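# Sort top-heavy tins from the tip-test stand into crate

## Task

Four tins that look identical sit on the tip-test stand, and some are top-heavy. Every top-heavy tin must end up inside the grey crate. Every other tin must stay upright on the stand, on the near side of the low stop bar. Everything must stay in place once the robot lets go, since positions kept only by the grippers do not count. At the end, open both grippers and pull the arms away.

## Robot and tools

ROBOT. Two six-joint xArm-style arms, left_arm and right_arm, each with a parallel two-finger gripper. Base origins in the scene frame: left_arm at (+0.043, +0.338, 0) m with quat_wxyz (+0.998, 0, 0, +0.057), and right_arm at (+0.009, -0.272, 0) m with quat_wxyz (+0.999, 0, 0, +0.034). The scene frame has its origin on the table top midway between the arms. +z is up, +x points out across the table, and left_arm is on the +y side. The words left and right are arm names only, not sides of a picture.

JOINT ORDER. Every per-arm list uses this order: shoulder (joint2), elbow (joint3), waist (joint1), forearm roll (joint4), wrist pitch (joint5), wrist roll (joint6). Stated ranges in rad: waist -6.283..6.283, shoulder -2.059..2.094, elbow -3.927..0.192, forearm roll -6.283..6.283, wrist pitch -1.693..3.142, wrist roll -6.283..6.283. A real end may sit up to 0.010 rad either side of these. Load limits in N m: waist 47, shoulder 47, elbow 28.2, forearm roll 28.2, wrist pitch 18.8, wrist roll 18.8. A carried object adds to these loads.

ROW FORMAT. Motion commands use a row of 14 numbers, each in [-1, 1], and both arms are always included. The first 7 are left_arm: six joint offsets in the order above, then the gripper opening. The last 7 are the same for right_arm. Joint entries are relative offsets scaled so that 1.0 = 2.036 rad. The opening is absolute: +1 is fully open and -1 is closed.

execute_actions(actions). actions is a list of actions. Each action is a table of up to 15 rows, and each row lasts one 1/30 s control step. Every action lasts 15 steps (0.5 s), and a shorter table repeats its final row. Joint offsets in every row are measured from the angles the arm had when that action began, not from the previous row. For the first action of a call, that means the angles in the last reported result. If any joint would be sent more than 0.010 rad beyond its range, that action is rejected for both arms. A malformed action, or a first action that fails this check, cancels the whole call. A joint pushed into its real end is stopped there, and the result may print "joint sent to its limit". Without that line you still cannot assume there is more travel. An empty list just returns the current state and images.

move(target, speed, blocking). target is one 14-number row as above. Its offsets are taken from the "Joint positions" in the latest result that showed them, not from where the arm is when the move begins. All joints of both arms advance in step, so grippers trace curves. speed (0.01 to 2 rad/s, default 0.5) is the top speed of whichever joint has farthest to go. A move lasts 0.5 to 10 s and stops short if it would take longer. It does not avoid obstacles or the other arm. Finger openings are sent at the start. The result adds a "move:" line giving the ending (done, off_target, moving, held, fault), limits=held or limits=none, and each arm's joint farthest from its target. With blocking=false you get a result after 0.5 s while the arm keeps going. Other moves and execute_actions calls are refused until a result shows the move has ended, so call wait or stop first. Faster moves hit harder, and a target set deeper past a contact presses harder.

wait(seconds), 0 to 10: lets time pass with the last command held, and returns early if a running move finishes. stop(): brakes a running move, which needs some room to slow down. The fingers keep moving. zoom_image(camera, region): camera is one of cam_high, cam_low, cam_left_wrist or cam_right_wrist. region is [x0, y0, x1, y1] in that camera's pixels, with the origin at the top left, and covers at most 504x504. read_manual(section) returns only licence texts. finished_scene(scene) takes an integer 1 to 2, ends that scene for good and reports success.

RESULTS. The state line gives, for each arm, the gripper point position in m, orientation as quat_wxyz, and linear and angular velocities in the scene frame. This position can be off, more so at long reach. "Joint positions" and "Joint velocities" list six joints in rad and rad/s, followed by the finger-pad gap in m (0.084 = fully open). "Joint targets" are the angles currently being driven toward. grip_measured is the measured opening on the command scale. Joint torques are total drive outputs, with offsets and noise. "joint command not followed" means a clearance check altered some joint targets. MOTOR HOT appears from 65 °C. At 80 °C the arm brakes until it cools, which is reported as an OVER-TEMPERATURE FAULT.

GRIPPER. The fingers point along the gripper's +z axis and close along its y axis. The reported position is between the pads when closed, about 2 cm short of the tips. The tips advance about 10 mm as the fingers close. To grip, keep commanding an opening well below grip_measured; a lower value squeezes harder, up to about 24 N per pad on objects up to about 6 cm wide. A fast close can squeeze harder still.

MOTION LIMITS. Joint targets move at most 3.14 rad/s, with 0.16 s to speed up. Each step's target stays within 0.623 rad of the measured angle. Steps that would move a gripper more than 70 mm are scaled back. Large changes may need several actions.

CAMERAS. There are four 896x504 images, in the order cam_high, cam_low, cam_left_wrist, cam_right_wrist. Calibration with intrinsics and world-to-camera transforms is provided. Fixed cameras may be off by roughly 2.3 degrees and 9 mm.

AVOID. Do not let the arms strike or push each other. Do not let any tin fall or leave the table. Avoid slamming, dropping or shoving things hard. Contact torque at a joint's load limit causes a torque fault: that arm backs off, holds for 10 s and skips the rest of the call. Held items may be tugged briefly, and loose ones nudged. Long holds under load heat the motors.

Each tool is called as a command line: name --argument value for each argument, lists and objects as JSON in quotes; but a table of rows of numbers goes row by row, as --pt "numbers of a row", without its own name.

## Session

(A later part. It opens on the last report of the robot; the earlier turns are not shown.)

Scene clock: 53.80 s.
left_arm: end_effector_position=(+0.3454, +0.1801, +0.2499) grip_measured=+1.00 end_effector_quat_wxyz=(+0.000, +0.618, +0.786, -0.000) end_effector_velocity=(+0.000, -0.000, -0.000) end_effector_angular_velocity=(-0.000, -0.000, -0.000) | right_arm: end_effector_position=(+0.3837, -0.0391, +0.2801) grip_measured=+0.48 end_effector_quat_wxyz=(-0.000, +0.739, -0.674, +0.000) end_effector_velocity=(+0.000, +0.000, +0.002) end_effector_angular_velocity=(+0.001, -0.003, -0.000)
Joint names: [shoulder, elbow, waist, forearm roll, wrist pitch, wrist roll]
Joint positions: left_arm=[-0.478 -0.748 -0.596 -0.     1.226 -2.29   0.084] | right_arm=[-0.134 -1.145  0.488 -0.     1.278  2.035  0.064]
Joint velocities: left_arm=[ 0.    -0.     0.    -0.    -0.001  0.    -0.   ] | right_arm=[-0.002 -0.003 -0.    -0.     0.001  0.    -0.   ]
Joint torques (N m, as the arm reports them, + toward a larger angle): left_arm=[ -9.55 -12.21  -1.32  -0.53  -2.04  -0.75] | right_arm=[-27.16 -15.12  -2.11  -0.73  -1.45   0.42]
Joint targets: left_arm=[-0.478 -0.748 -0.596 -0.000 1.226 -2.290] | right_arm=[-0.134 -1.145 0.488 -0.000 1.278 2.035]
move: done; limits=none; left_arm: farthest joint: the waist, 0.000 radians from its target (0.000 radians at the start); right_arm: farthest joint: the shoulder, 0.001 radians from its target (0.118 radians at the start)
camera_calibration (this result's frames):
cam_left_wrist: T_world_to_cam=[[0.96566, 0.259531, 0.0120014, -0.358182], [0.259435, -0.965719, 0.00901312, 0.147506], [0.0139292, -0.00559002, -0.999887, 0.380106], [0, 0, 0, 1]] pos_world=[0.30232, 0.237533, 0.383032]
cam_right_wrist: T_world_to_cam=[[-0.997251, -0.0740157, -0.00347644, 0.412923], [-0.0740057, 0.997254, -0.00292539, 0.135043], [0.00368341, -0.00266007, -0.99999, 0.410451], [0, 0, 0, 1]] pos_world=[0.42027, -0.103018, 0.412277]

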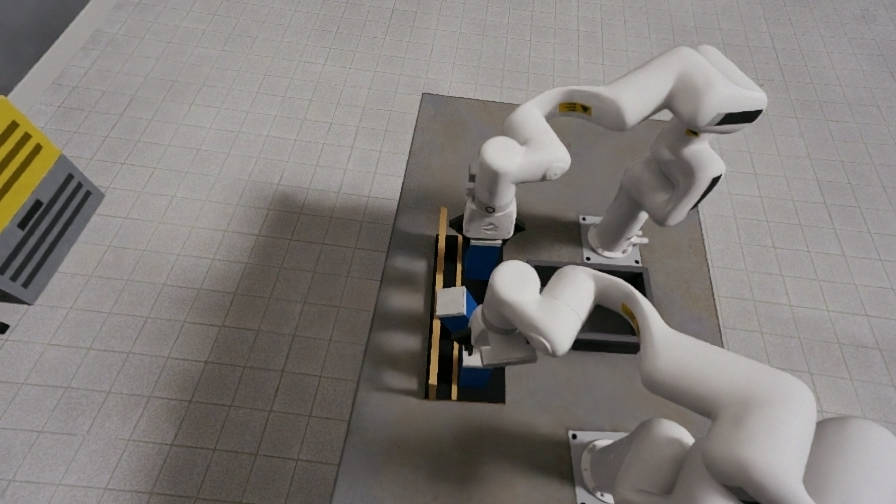

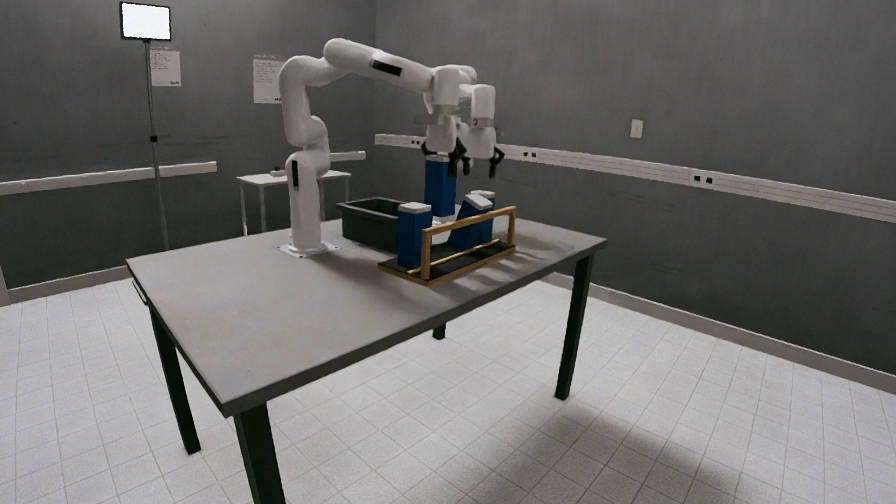

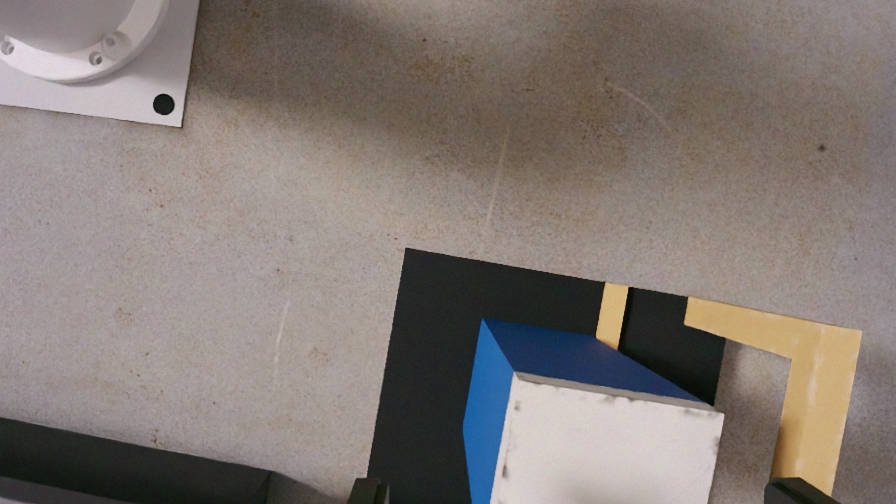

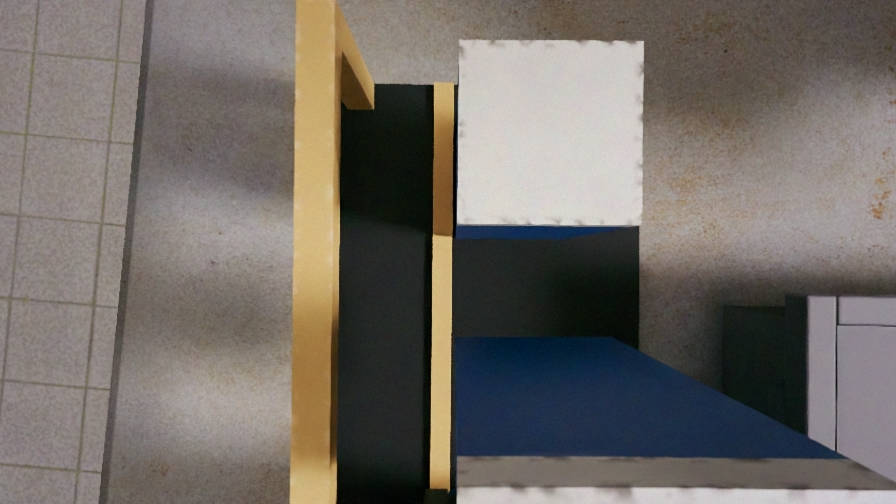

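move --target '[0.2390,-0.2013,-0.0695,0,-0.0378,0.0017,1,-0.3297,0.2554,0.4392,0,0.0748,0.4391,-0.2]' --speed 0.5

Scene clock: 56.77 s.
left_arm: end_effector_position=(+0.4297, +0.0603, +0.2303) grip_measured=+1.00 end_effector_quat_wxyz=(+0.000, +0.673, +0.739, -0.000) end_effector_velocity=(+0.000, -0.001, +0.000) end_effector_angular_velocity=(+0.000, -0.001, -0.002) | right_arm: end_effector_position=(+0.0399, -0.0163, +0.2797) grip_measured=+0.48 end_effector_quat_wxyz=(+0.000, +0.739, -0.674, +0.000) end_effector_velocity=(-0.001, -0.000, +0.000) end_effector_angular_velocity=(+0.002, +0.000, +0.002)
Joint names: [shoulder, elbow, waist, forearm roll, wrist pitch, wrist roll]
Joint positions: left_arm=[ 0.008 -1.157 -0.738 -0.     1.149 -2.287  0.084] | right_arm=[-0.805 -0.625  1.382 -0.     1.43   2.929  0.064]
Joint velocities: left_arm=[ 0.002 -0.002 -0.001  0.001  0.     0.     0.   ] | right_arm=[-0.003  0.001  0.004  0.    -0.     0.002  0.   ]
Joint torques (N m, as the arm reports them, + toward a larger angle): left_arm=[-18.39 -11.95  -1.86  -0.44  -2.02  -0.74] | right_arm=[ -8.85 -15.11  -2.23  -0.64  -1.46   0.4 ]
Joint targets: left_arm=[0.008 -1.157 -0.738 -0.000 1.149 -2.287] | right_arm=[-0.805 -0.625 1.382 -0.000 1.430 2.929]
move: done; limits=none; left_arm: farthest joint: the shoulder, 0.001 radians from its target (0.487 radians at the start); right_arm: farthest joint: the shoulder, 0.001 radians from its target (0.671 radians at the start)
camera_calibration (this result's frames):
cam_left_wrist: T_world_to_cam=[[0.993, 0.117471, 0.0122743, -0.411502], [0.117362, -0.993046, 0.00924132, 0.0727611], [0.0132745, -0.0077361, -0.999882, 0.359062], [0, 0, 0, 1]] pos_world=[0.395316, 0.123373, 0.363398]
cam_right_wrist: T_world_to_cam=[[-0.997258, -0.0739297, -0.00327724, 0.0717641], [-0.0739174, 0.997257, -0.00374114, 0.08716], [0.00354483, -0.00348863, -0.999988, 0.411438], [0, 0, 0, 1]] pos_world=[0.0765515, -0.0801801, 0.411994]

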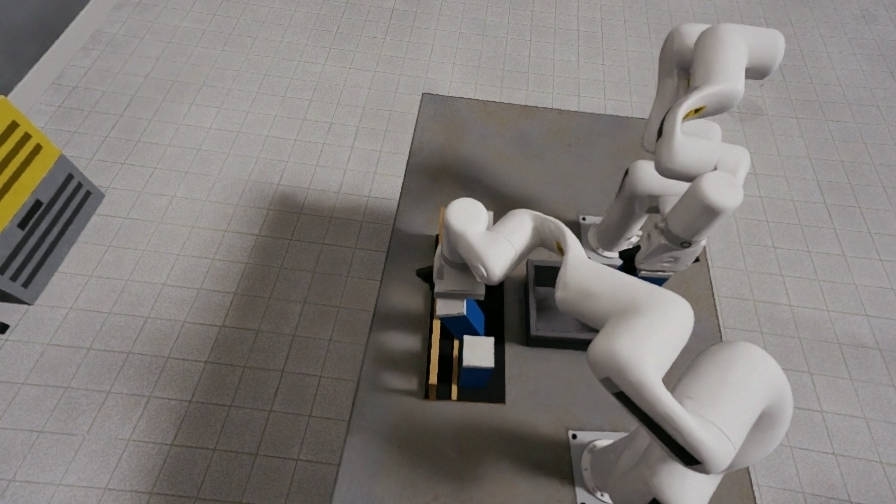

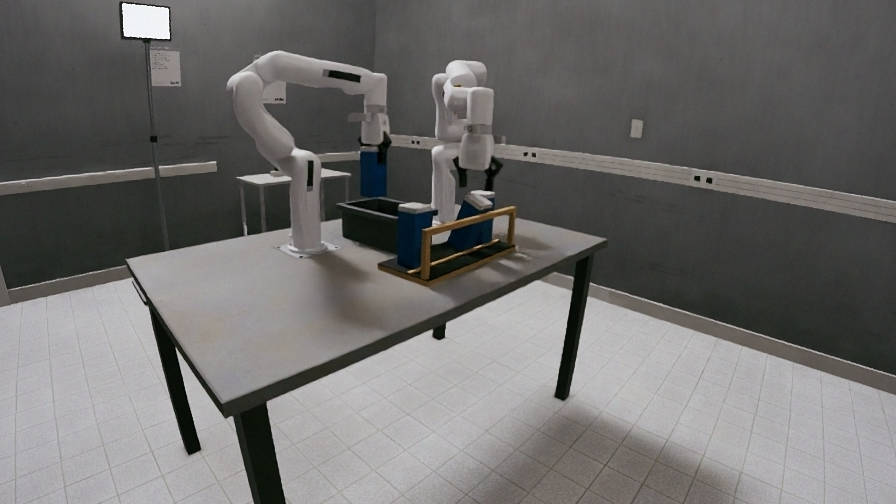

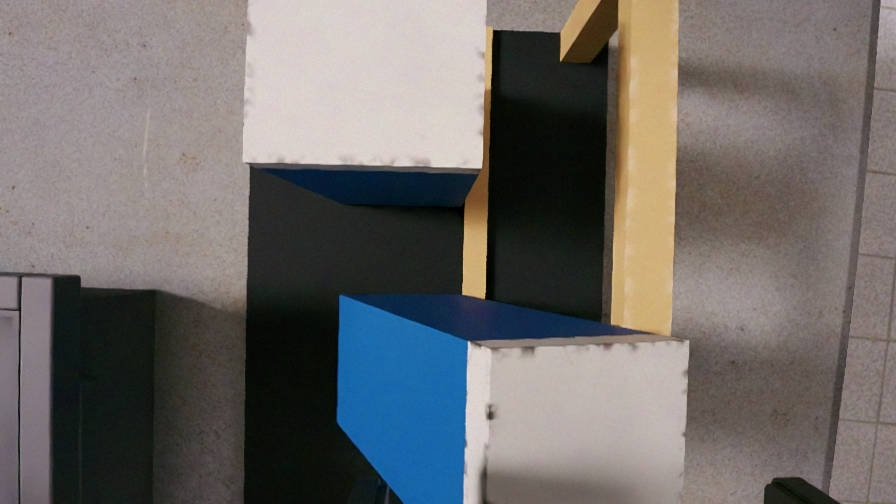

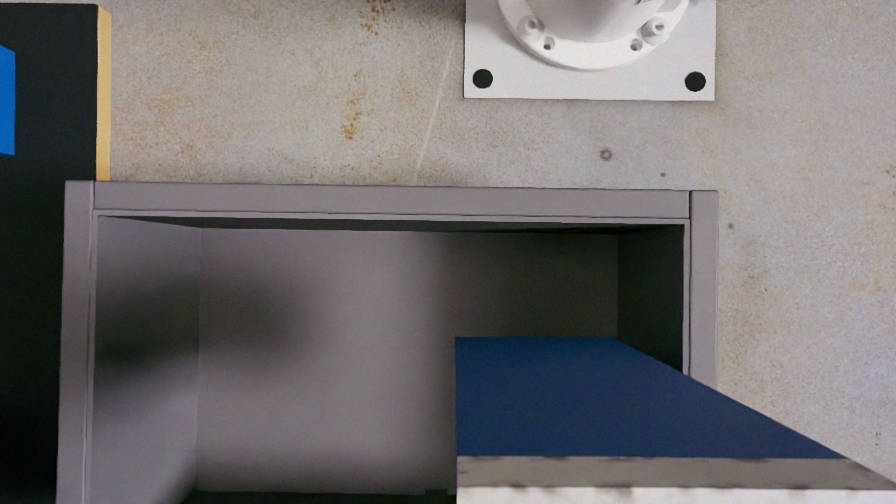

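move --target '[0.0250,0.0288,0.003,0,-0.0538,0.003,1,0.0397,0.1704,0,0,-0.2101,0,-0.2]' --speed 0.25

Scene clock: 60.57 s.
left_arm: end_effector_position=(+0.4353, +0.0599, +0.1900) grip_measured=+1.00 end_effector_quat_wxyz=(+0.000, +0.673, +0.739, -0.000) end_effector_velocity=(-0.000, +0.000, -0.000) end_effector_angular_velocity=(-0.000, +0.000, +0.000) | right_arm: end_effector_position=(+0.0399, -0.0164, +0.1450) grip_measured=+0.48 end_effector_quat_wxyz=(+0.000, +0.739, -0.674, +0.000) end_effector_velocity=(-0.000, -0.001, -0.001) end_effector_angular_velocity=(-0.002, +0.000, +0.000)
Joint names: [shoulder, elbow, waist, forearm roll, wrist pitch, wrist roll]
Joint positions: left_arm=[ 0.059 -1.099 -0.731 -0.     1.04  -2.281  0.084] | right_arm=[-0.724 -0.278  1.382 -0.     1.003  2.929  0.064]
Joint velocities: left_arm=[-0.     0.001  0.    -0.001 -0.     0.    -0.   ] | right_arm=[ 0.     0.003  0.     0.    -0.002  0.     0.   ]
Joint torques (N m, as the arm reports them, + toward a larger angle): left_arm=[-19.   -11.82  -1.85  -0.62  -1.97  -0.77] | right_arm=[-10.16 -14.64  -2.1   -0.53  -1.53   0.45]
Joint targets: left_arm=[0.059 -1.099 -0.731 -0.000 1.040 -2.281] | right_arm=[-0.724 -0.278 1.382 -0.000 1.003 2.929]
move: done; limits=none; left_arm: farthest joint: the waist, 0.000 radians from its target (0.006 radians at the start); right_arm: farthest joint: the waist, 0.000 radians from its target (0.000 radians at the start)
camera_calibration (this result's frames):
cam_left_wrist: T_world_to_cam=[[0.992995, 0.117506, 0.0123714, -0.416517], [0.117396, -0.993042, 0.0092992, 0.0720688], [0.013378, -0.00778171, -0.99988, 0.3186], [0, 0, 0, 1]] pos_world=[0.400877, 0.12299, 0.323045]
cam_right_wrist: T_world_to_cam=[[-0.997251, -0.0740289, -0.00330457, 0.0713041], [-0.0740176, 0.997251, -0.00342362, 0.086634], [0.00354894, -0.00316961, -0.999989, 0.276662], [0, 0, 0, 1]] pos_world=[0.0765387, -0.0802403, 0.277191]

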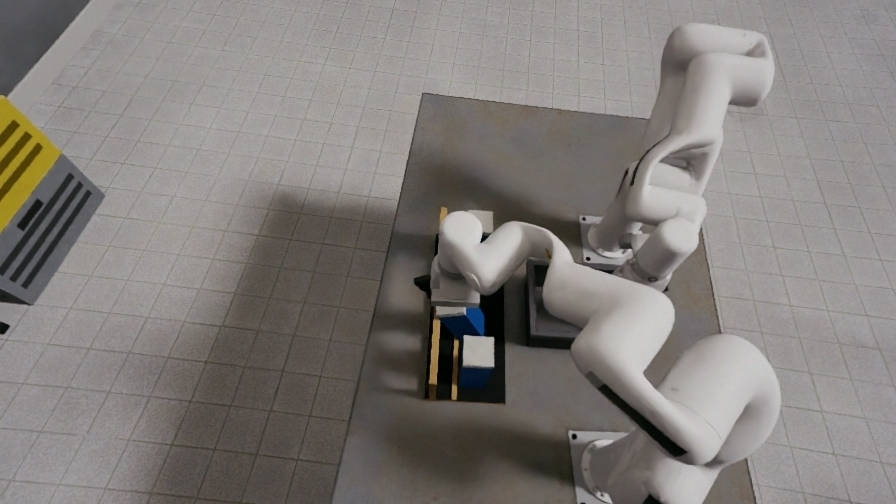

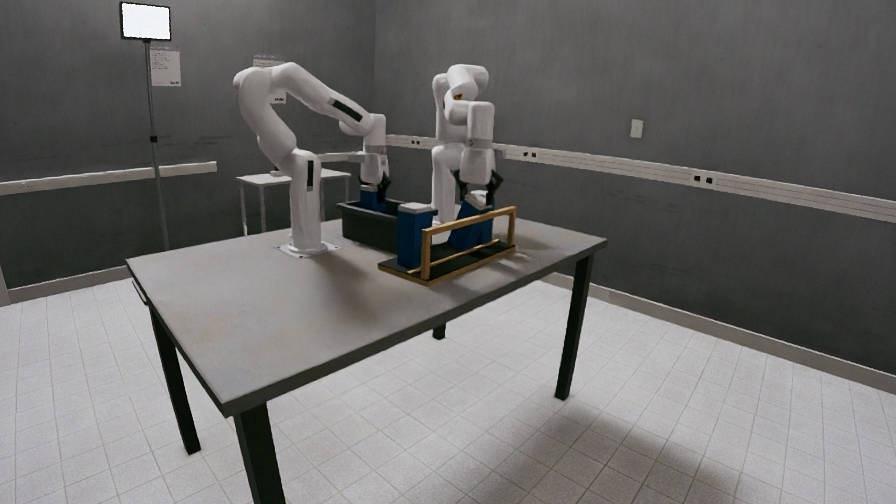

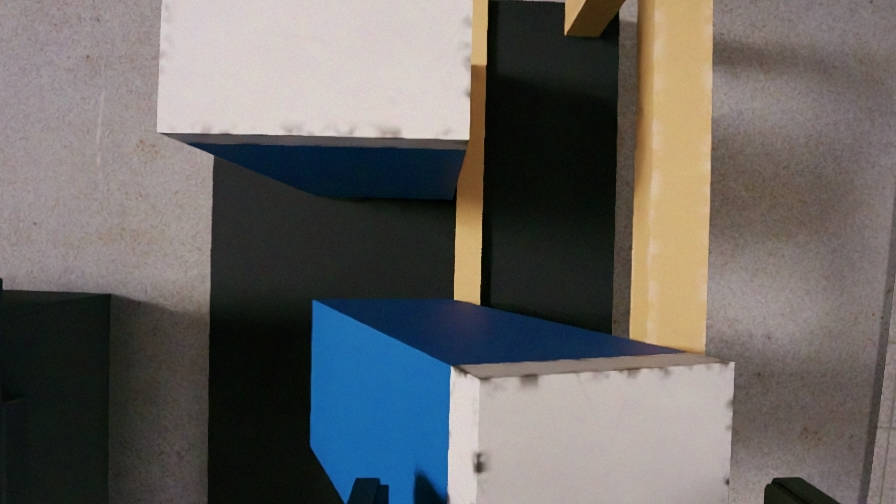

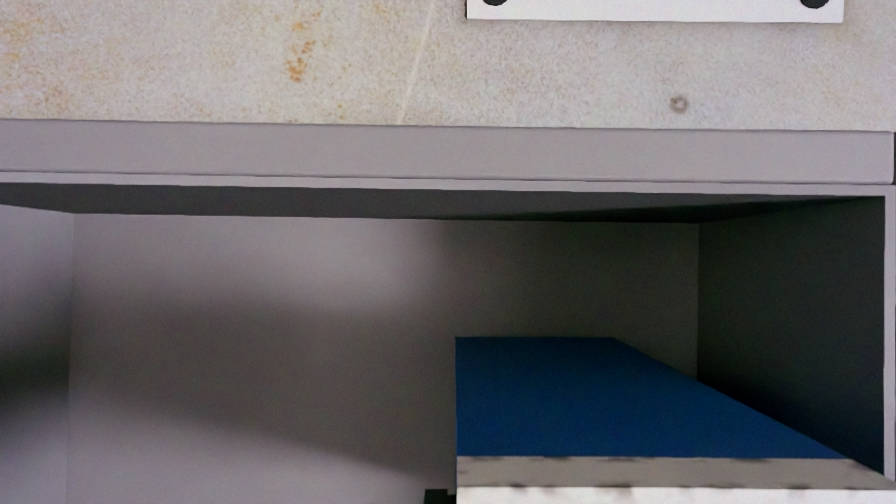

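move --target '[0.0105,0.0110,0.0015,0,-0.0214,0.0015,1,0.0018,0.0076,0,0,-0.0093,0,-0.2]' --speed 0.08

Scene clock: 62.20 s.
left_arm: end_effector_position=(+0.4369, +0.0605, +0.1741) grip_measured=+1.00 end_effector_quat_wxyz=(+0.000, +0.673, +0.739, -0.000) end_effector_velocity=(+0.000, +0.000, -0.001) end_effector_angular_velocity=(-0.000, +0.001, +0.001) | right_arm: end_effector_position=(+0.0397, -0.0178, +0.1392) grip_measured=+0.48 end_effector_quat_wxyz=(+0.000, +0.739, -0.674, +0.000) end_effector_velocity=(+0.000, -0.001, -0.001) end_effector_angular_velocity=(-0.002, +0.000, -0.002)
Joint names: [shoulder, elbow, waist, forearm roll, wrist pitch, wrist roll]
Joint positions: left_arm=[ 0.08  -1.077 -0.728 -0.     0.996 -2.278  0.084] | right_arm=[-0.72  -0.263  1.382 -0.     0.984  2.929  0.064]
Joint velocities: left_arm=[ 0.001  0.001  0.001 -0.001 -0.002 -0.     0.   ] | right_arm=[-0.001  0.003 -0.002  0.    -0.     0.001  0.   ]
Joint torques (N m, as the arm reports them, + toward a larger angle): left_arm=[-19.25 -11.61  -1.75  -0.58  -1.95  -0.79] | right_arm=[-10.2  -14.61  -2.14  -0.61  -1.42   0.51]
Joint targets: left_arm=[0.080 -1.076 -0.728 -0.000 0.996 -2.278] | right_arm=[-0.720 -0.263 1.382 -0.000 0.984 2.929]
move: done; limits=none; left_arm: farthest joint: the waist, 0.001 radians from its target (0.004 radians at the start); right_arm: farthest joint: the elbow, 0.001 radians from its target (0.015 radians at the start)
camera_calibration (this result's frames):
cam_left_wrist: T_world_to_cam=[[0.992993, 0.117515, 0.0124274, -0.418067], [0.117404, -0.99304, 0.00933632, 0.0726106], [0.0134381, -0.00781188, -0.999879, 0.30263], [0, 0, 0, 1]] pos_world=[0.402547, 0.123599, 0.307111]
cam_right_wrist: T_world_to_cam=[[-0.99725, -0.0740338, -0.00327712, 0.0710004], [-0.0740221, 0.99725, -0.00355195, 0.0880542], [0.00353107, -0.00329961, -0.999988, 0.270935], [0, 0, 0, 1]] pos_world=[0.0763665, -0.0816616, 0.271477]

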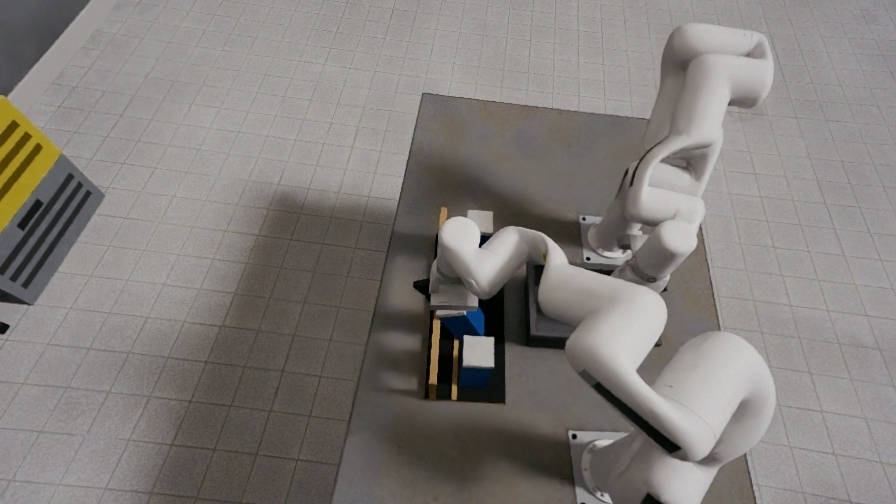

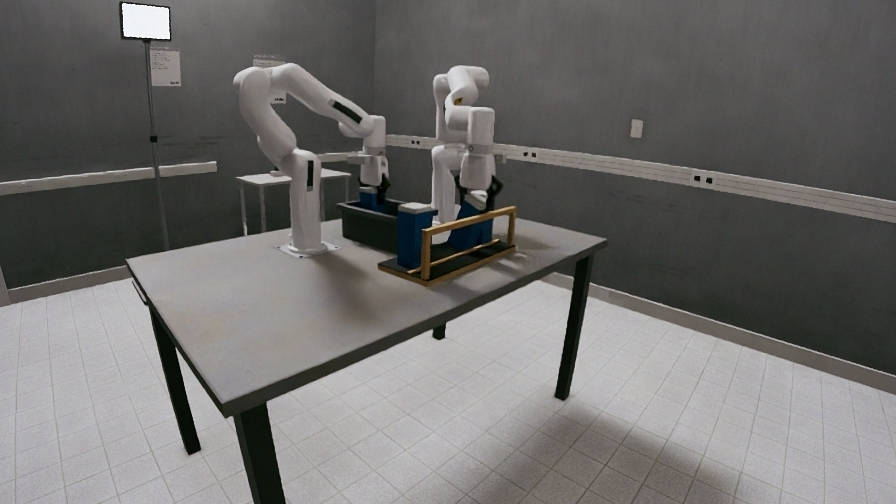

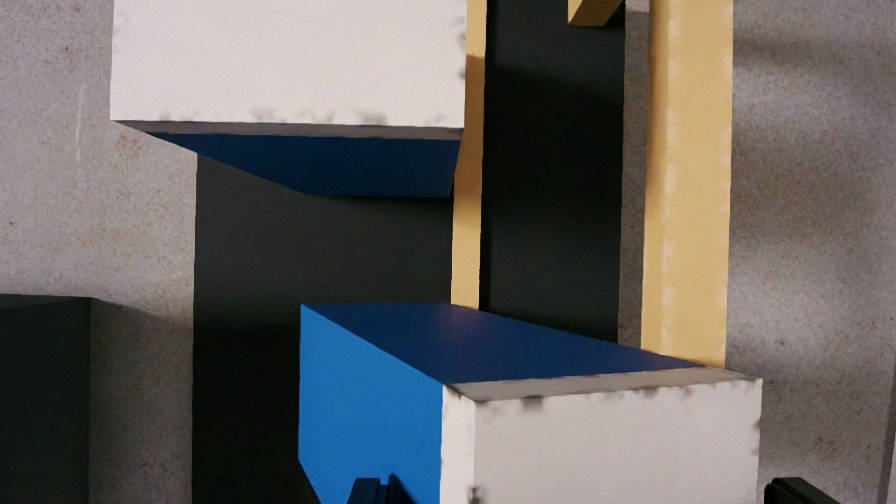

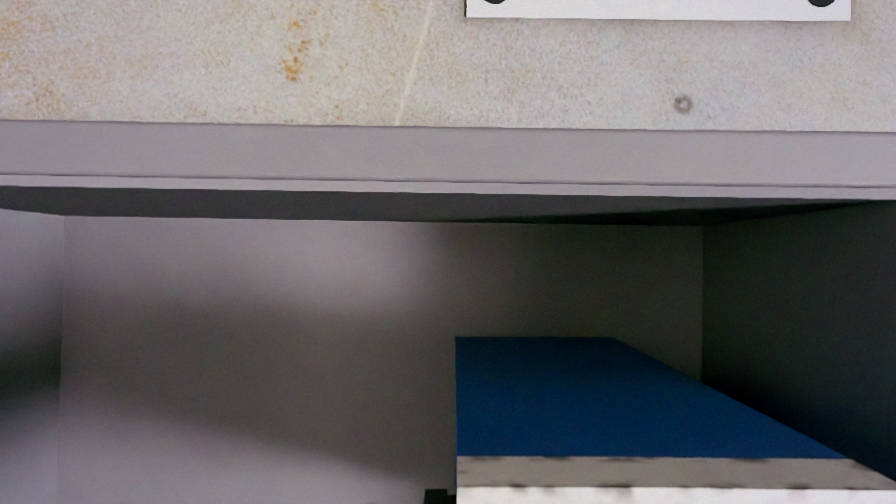

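move --target '[-0.0555,0.1022,-0.0447,0,-0.0462,-0.0443,1,0.0018,0.0076,0,0,-0.0093,0,-0.2]' --speed 0.09

Scene clock: 65.43 s.
left_arm: end_effector_position=(+0.3758, +0.0552, +0.1501) grip_measured=+1.00 end_effector_quat_wxyz=(-0.000, +0.674, +0.739, -0.000) end_effector_velocity=(-0.001, -0.000, -0.000) end_effector_angular_velocity=(+0.000, +0.000, -0.000) | right_arm: end_effector_position=(+0.0396, -0.0187, +0.1343) grip_measured=+0.48 end_effector_quat_wxyz=(-0.001, +0.739, -0.674, -0.000) end_effector_velocity=(-0.000, -0.000, -0.001) end_effector_angular_velocity=(-0.000, -0.000, +0.001)
Joint names: [shoulder, elbow, waist, forearm roll, wrist pitch, wrist roll]
Joint positions: left_arm=[-0.033 -0.869 -0.819 -0.     0.902 -2.368  0.084] | right_arm=[-0.717 -0.249  1.382 -0.     0.965  2.929  0.064]
Joint velocities: left_arm=[-0.001  0.002 -0.001  0.    -0.    -0.001 -0.   ] | right_arm=[-0.     0.002  0.001 -0.001 -0.001  0.     0.   ]
Joint torques (N m, as the arm reports them, + toward a larger angle): left_arm=[-16.84 -11.35  -1.64  -0.44  -1.97  -0.82] | right_arm=[ -5.61 -10.57  -2.31  -0.9   -1.36   0.38]
Joint targets: left_arm=[-0.033 -0.869 -0.819 -0.000 0.902 -2.368] | right_arm=[-0.717 -0.248 1.382 -0.000 0.965 2.929]
move: done; limits=none; left_arm: farthest joint: the waist, 0.000 radians from its target (0.091 radians at the start); right_arm: farthest joint: the elbow, 0.002 radians from its target (0.015 radians at the start)
camera_calibration (this result's frames):
cam_left_wrist: T_world_to_cam=[[0.993088, 0.11678, 0.0117574, -0.356304], [0.116683, -0.993131, 0.00868012, 0.0750839], [0.0126903, -0.00724824, -0.999893, 0.279685], [0, 0, 0, 1]] pos_world=[0.341531, 0.118205, 0.283193]
cam_right_wrist: T_world_to_cam=[[-0.997249, -0.074036, -0.00359303, 0.0708197], [-0.0740309, 0.997255, -0.00153038, 0.0886501], [0.00369647, -0.00126018, -0.999992, 0.266011], [0, 0, 0, 1]] pos_world=[0.0762044, -0.0828283, 0.266399]

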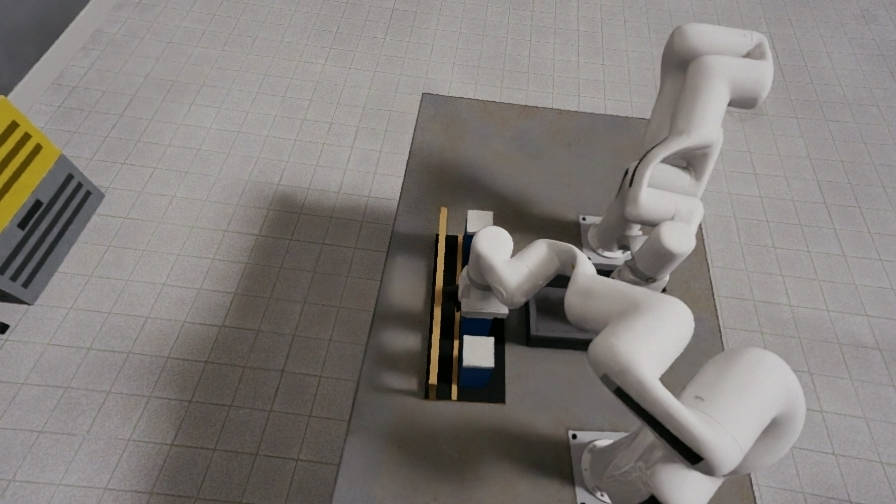

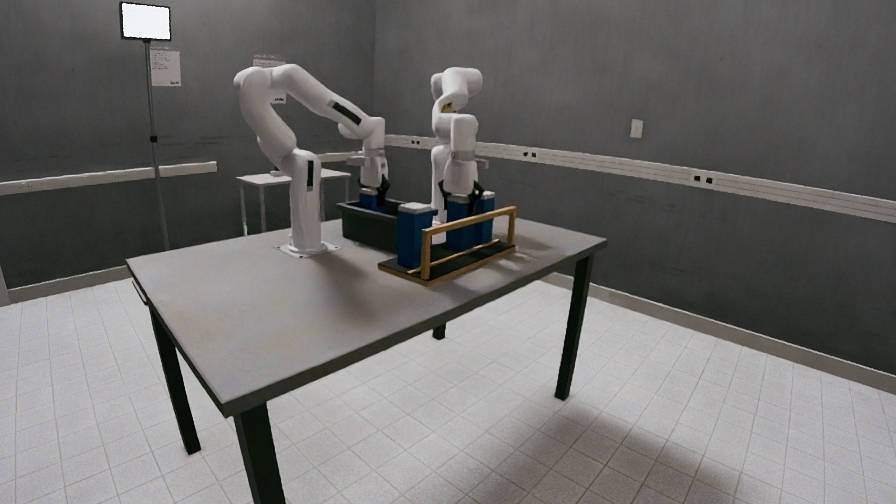

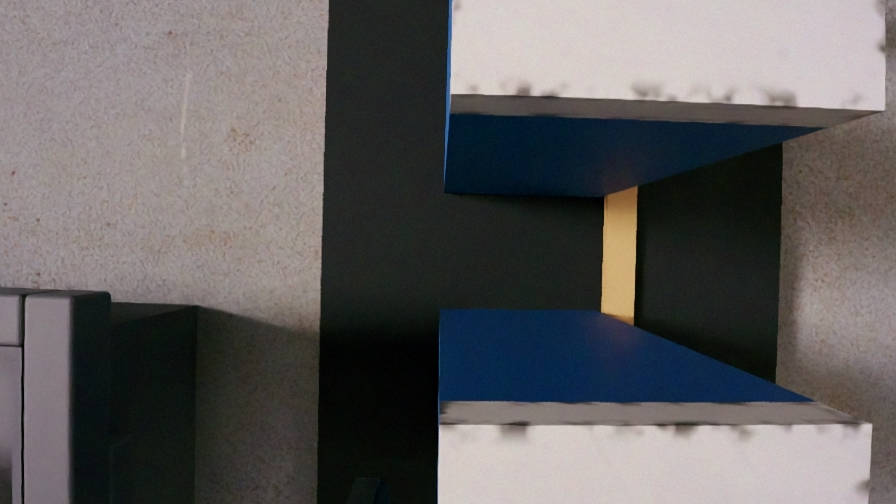

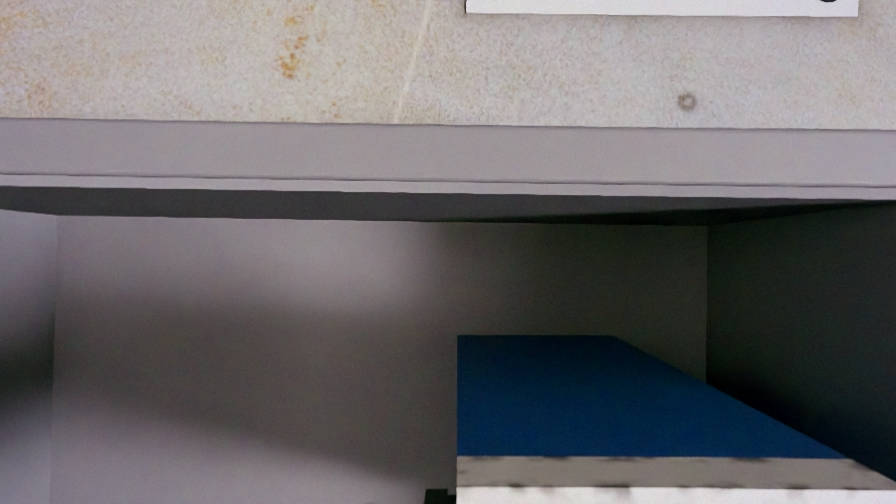

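move --target '[0,0,0,0,0,0,-0.2,0,0,0,0,0,0,1]'

move --target '[-0.0575,-0.1271,0,0,0.1845,0,-0.2,-0.0433,-0.1847,0,0,0.2285,0,1]' --speed 0.45

Scene clock: 66.87 s.
left_arm: end_effector_position=(+0.3758, +0.0552, +0.1501) grip_measured=+0.47 end_effector_quat_wxyz=(-0.000, +0.674, +0.739, -0.000) end_effector_velocity=(+0.001, -0.000, +0.000) end_effector_angular_velocity=(-0.001, -0.002, -0.000) | right_arm: end_effector_position=(+0.0396, -0.0188, +0.1342) grip_measured=+1.00 end_effector_quat_wxyz=(-0.000, +0.739, -0.674, -0.000) end_effector_velocity=(-0.000, +0.000, +0.001) end_effector_angular_velocity=(+0.001, +0.000, +0.001)
Joint names: [shoulder, elbow, waist, forearm roll, wrist pitch, wrist roll]
Joint positions: left_arm=[-0.033 -0.869 -0.819 -0.     0.902 -2.368  0.064] | right_arm=[-0.717 -0.249  1.382 -0.     0.965  2.929  0.084]
Joint velocities: left_arm=[-0.001 -0.     0.     0.001 -0.001  0.     0.   ] | right_arm=[-0.001 -0.002  0.     0.001  0.002 -0.001 -0.   ]
Joint torques (N m, as the arm reports them, + toward a larger angle): left_arm=[-16.49 -11.2   -1.95  -0.82  -1.75  -0.84] | right_arm=[ -8.89 -13.23  -2.02  -0.65  -1.19   0.42]
Joint targets: left_arm=[-0.033 -0.869 -0.819 -0.000 0.902 -2.368] | right_arm=[-0.717 -0.249 1.382 -0.000 0.965 2.929]
move: done; limits=none; left_arm: farthest joint: the waist, 0.000 radians from its target (0.000 radians at the start); right_arm: farthest joint: the waist, 0.000 radians from its target (0.000 radians at the start)
camera_calibration (this result's frames):
cam_left_wrist: T_world_to_cam=[[0.993087, 0.116782, 0.0118146, -0.356326], [0.116683, -0.993131, 0.00875654, 0.0750479], [0.012756, -0.00731745, -0.999892, 0.279692], [0, 0, 0, 1]] pos_world=[0.341538, 0.118192, 0.283215]
cam_right_wrist: T_world_to_cam=[[-0.997249, -0.0740328, -0.00355069, 0.0708037], [-0.0740269, 0.997255, -0.00177802, 0.0887528], [0.00367258, -0.00151028, -0.999992, 0.265923], [0, 0, 0, 1]] pos_world=[0.0762024, -0.0828657, 0.26633]

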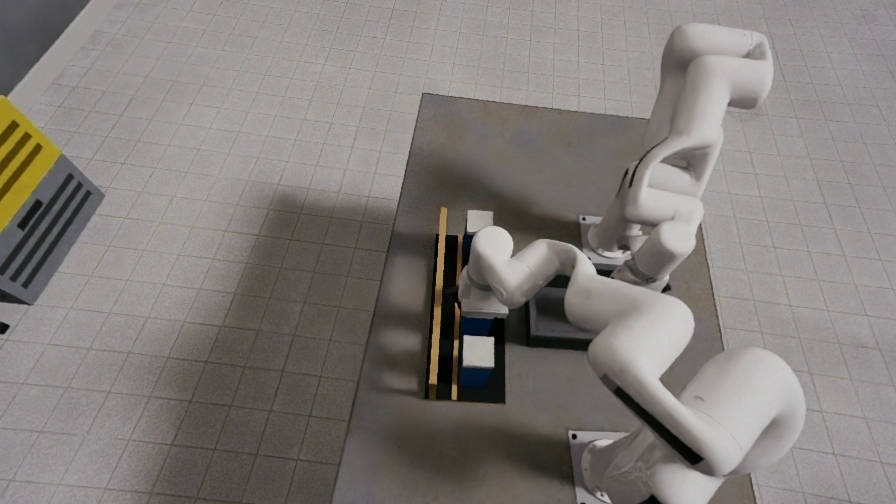

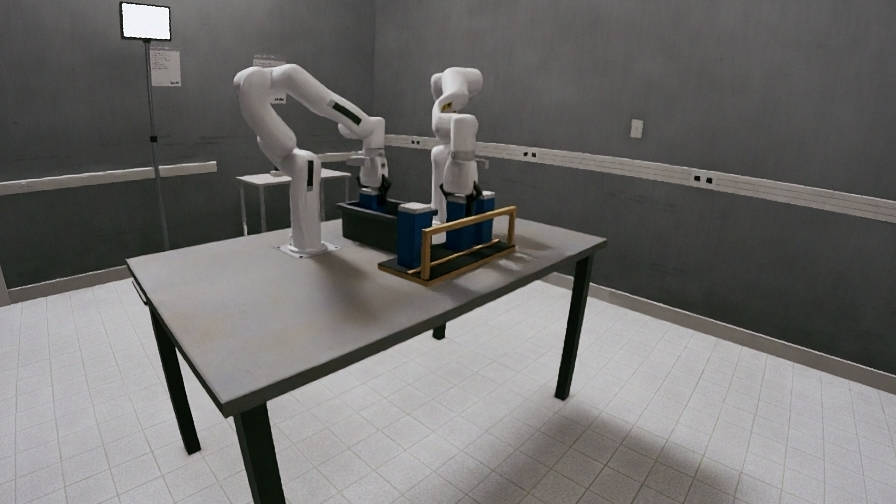

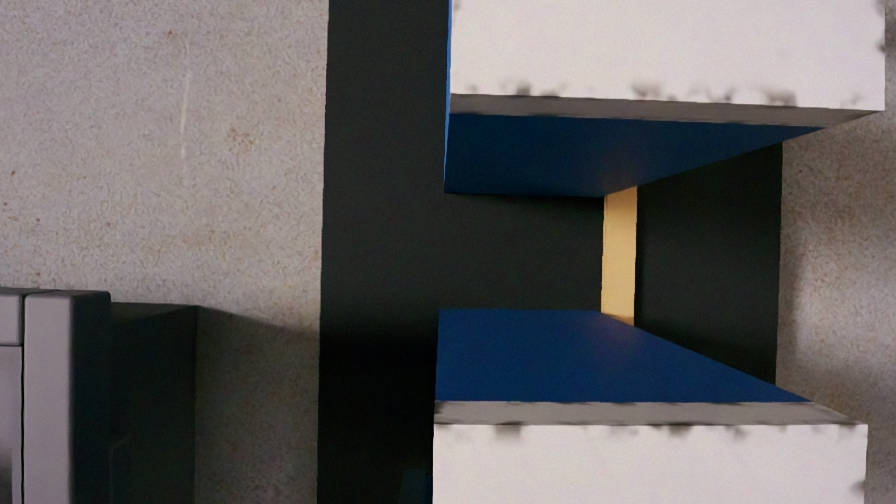

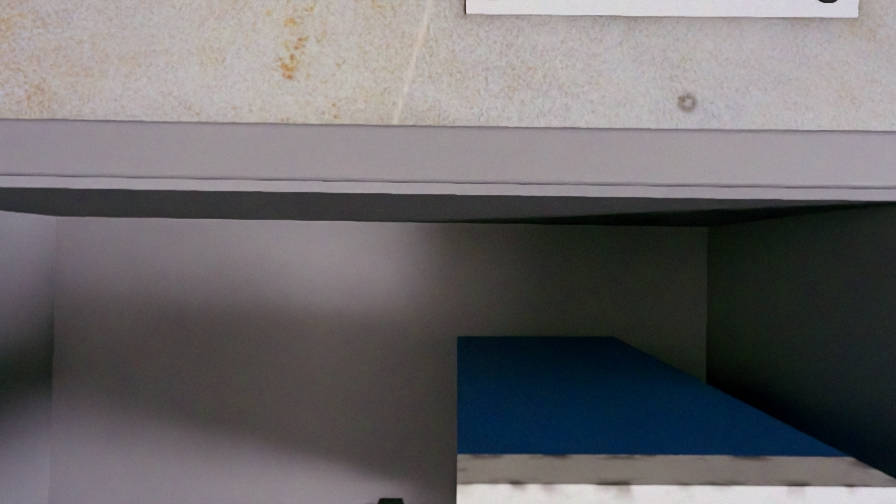

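Scene clock: 68.50 s.
left_arm: end_effector_position=(+0.3756, +0.0553, +0.2799) grip_measured=+0.47 end_effector_quat_wxyz=(-0.000, +0.674, +0.739, -0.000) end_effector_velocity=(+0.000, -0.000, +0.002) end_effector_angular_velocity=(-0.002, -0.002, -0.000) | right_arm: end_effector_position=(+0.0399, -0.0163, +0.2797) grip_measured=+1.00 end_effector_quat_wxyz=(+0.000, +0.739, -0.674, +0.000) end_effector_velocity=(+0.000, +0.001, +0.003) end_effector_angular_velocity=(+0.006, -0.001, -0.000)
Joint names: [shoulder, elbow, waist, forearm roll, wrist pitch, wrist roll]
Joint positions: left_arm=[-0.15  -1.127 -0.819 -0.     1.278 -2.368  0.064] | right_arm=[-0.805 -0.624  1.382 -0.     1.43   2.929  0.084]
Joint velocities: left_arm=[-0.001 -0.003 -0.    -0.     0.002  0.    -0.   ] | right_arm=[-0.002 -0.005  0.    -0.     0.001  0.001  0.   ]
Joint torques (N m, as the arm reports them, + toward a larger angle): left_arm=[-16.77 -13.34  -1.84  -0.57  -2.37  -0.86] | right_arm=[ -7.7  -13.93  -2.02  -0.68  -1.23   0.44]
Joint targets: left_arm=[-0.150 -1.128 -0.819 -0.000 1.278 -2.368] | right_arm=[-0.805 -0.625 1.382 -0.000 1.430 2.929]
move: done; limits=none; left_arm: farthest joint: the waist, 0.000 radians from its target (0.000 radians at the start); right_arm: farthest joint: the elbow, 0.001 radians from its target (0.376 radians at the start)
camera_calibration (this result's frames):
cam_left_wrist: T_world_to_cam=[[0.993105, 0.116648, 0.0116072, -0.35764], [0.116552, -0.993147, 0.00863252, 0.0741297], [0.0125346, -0.00722016, -0.999895, 0.409546], [0, 0, 0, 1]] pos_world=[0.341401, 0.118297, 0.413014]
cam_right_wrist: T_world_to_cam=[[-0.997255, -0.0739673, -0.00329751, 0.0717378], [-0.0739569, 0.997256, -0.0031892, 0.0869868], [0.00352436, -0.00293658, -0.999989, 0.411434], [0, 0, 0, 1]] pos_world=[0.0765242, -0.0802337, 0.411944]

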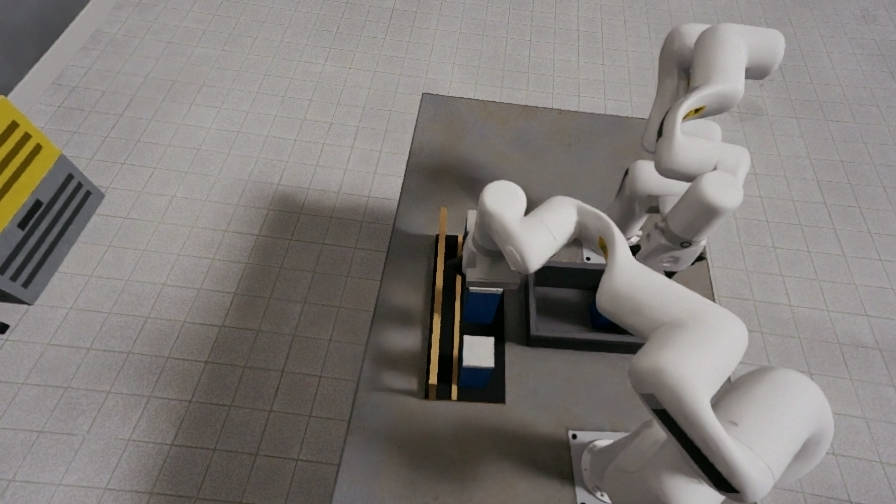

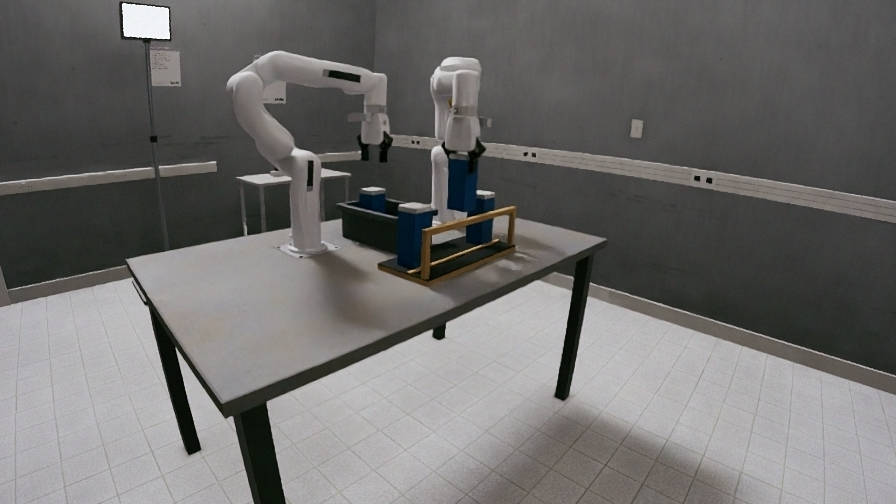

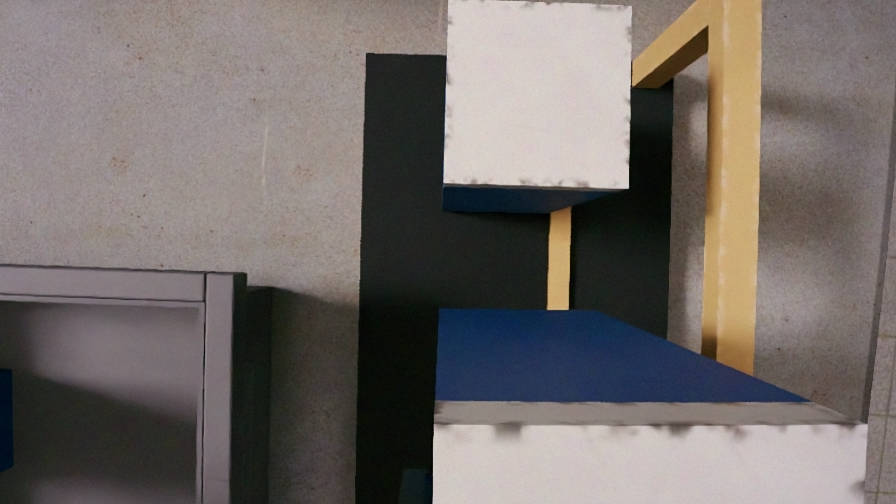

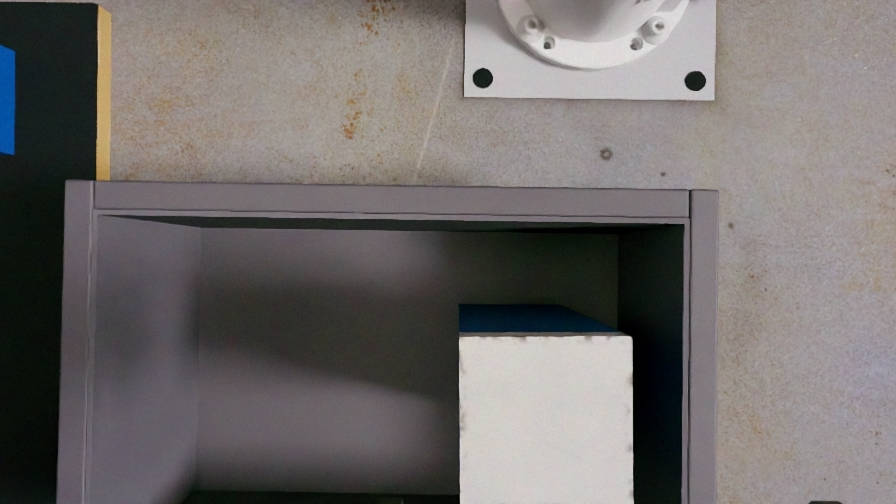

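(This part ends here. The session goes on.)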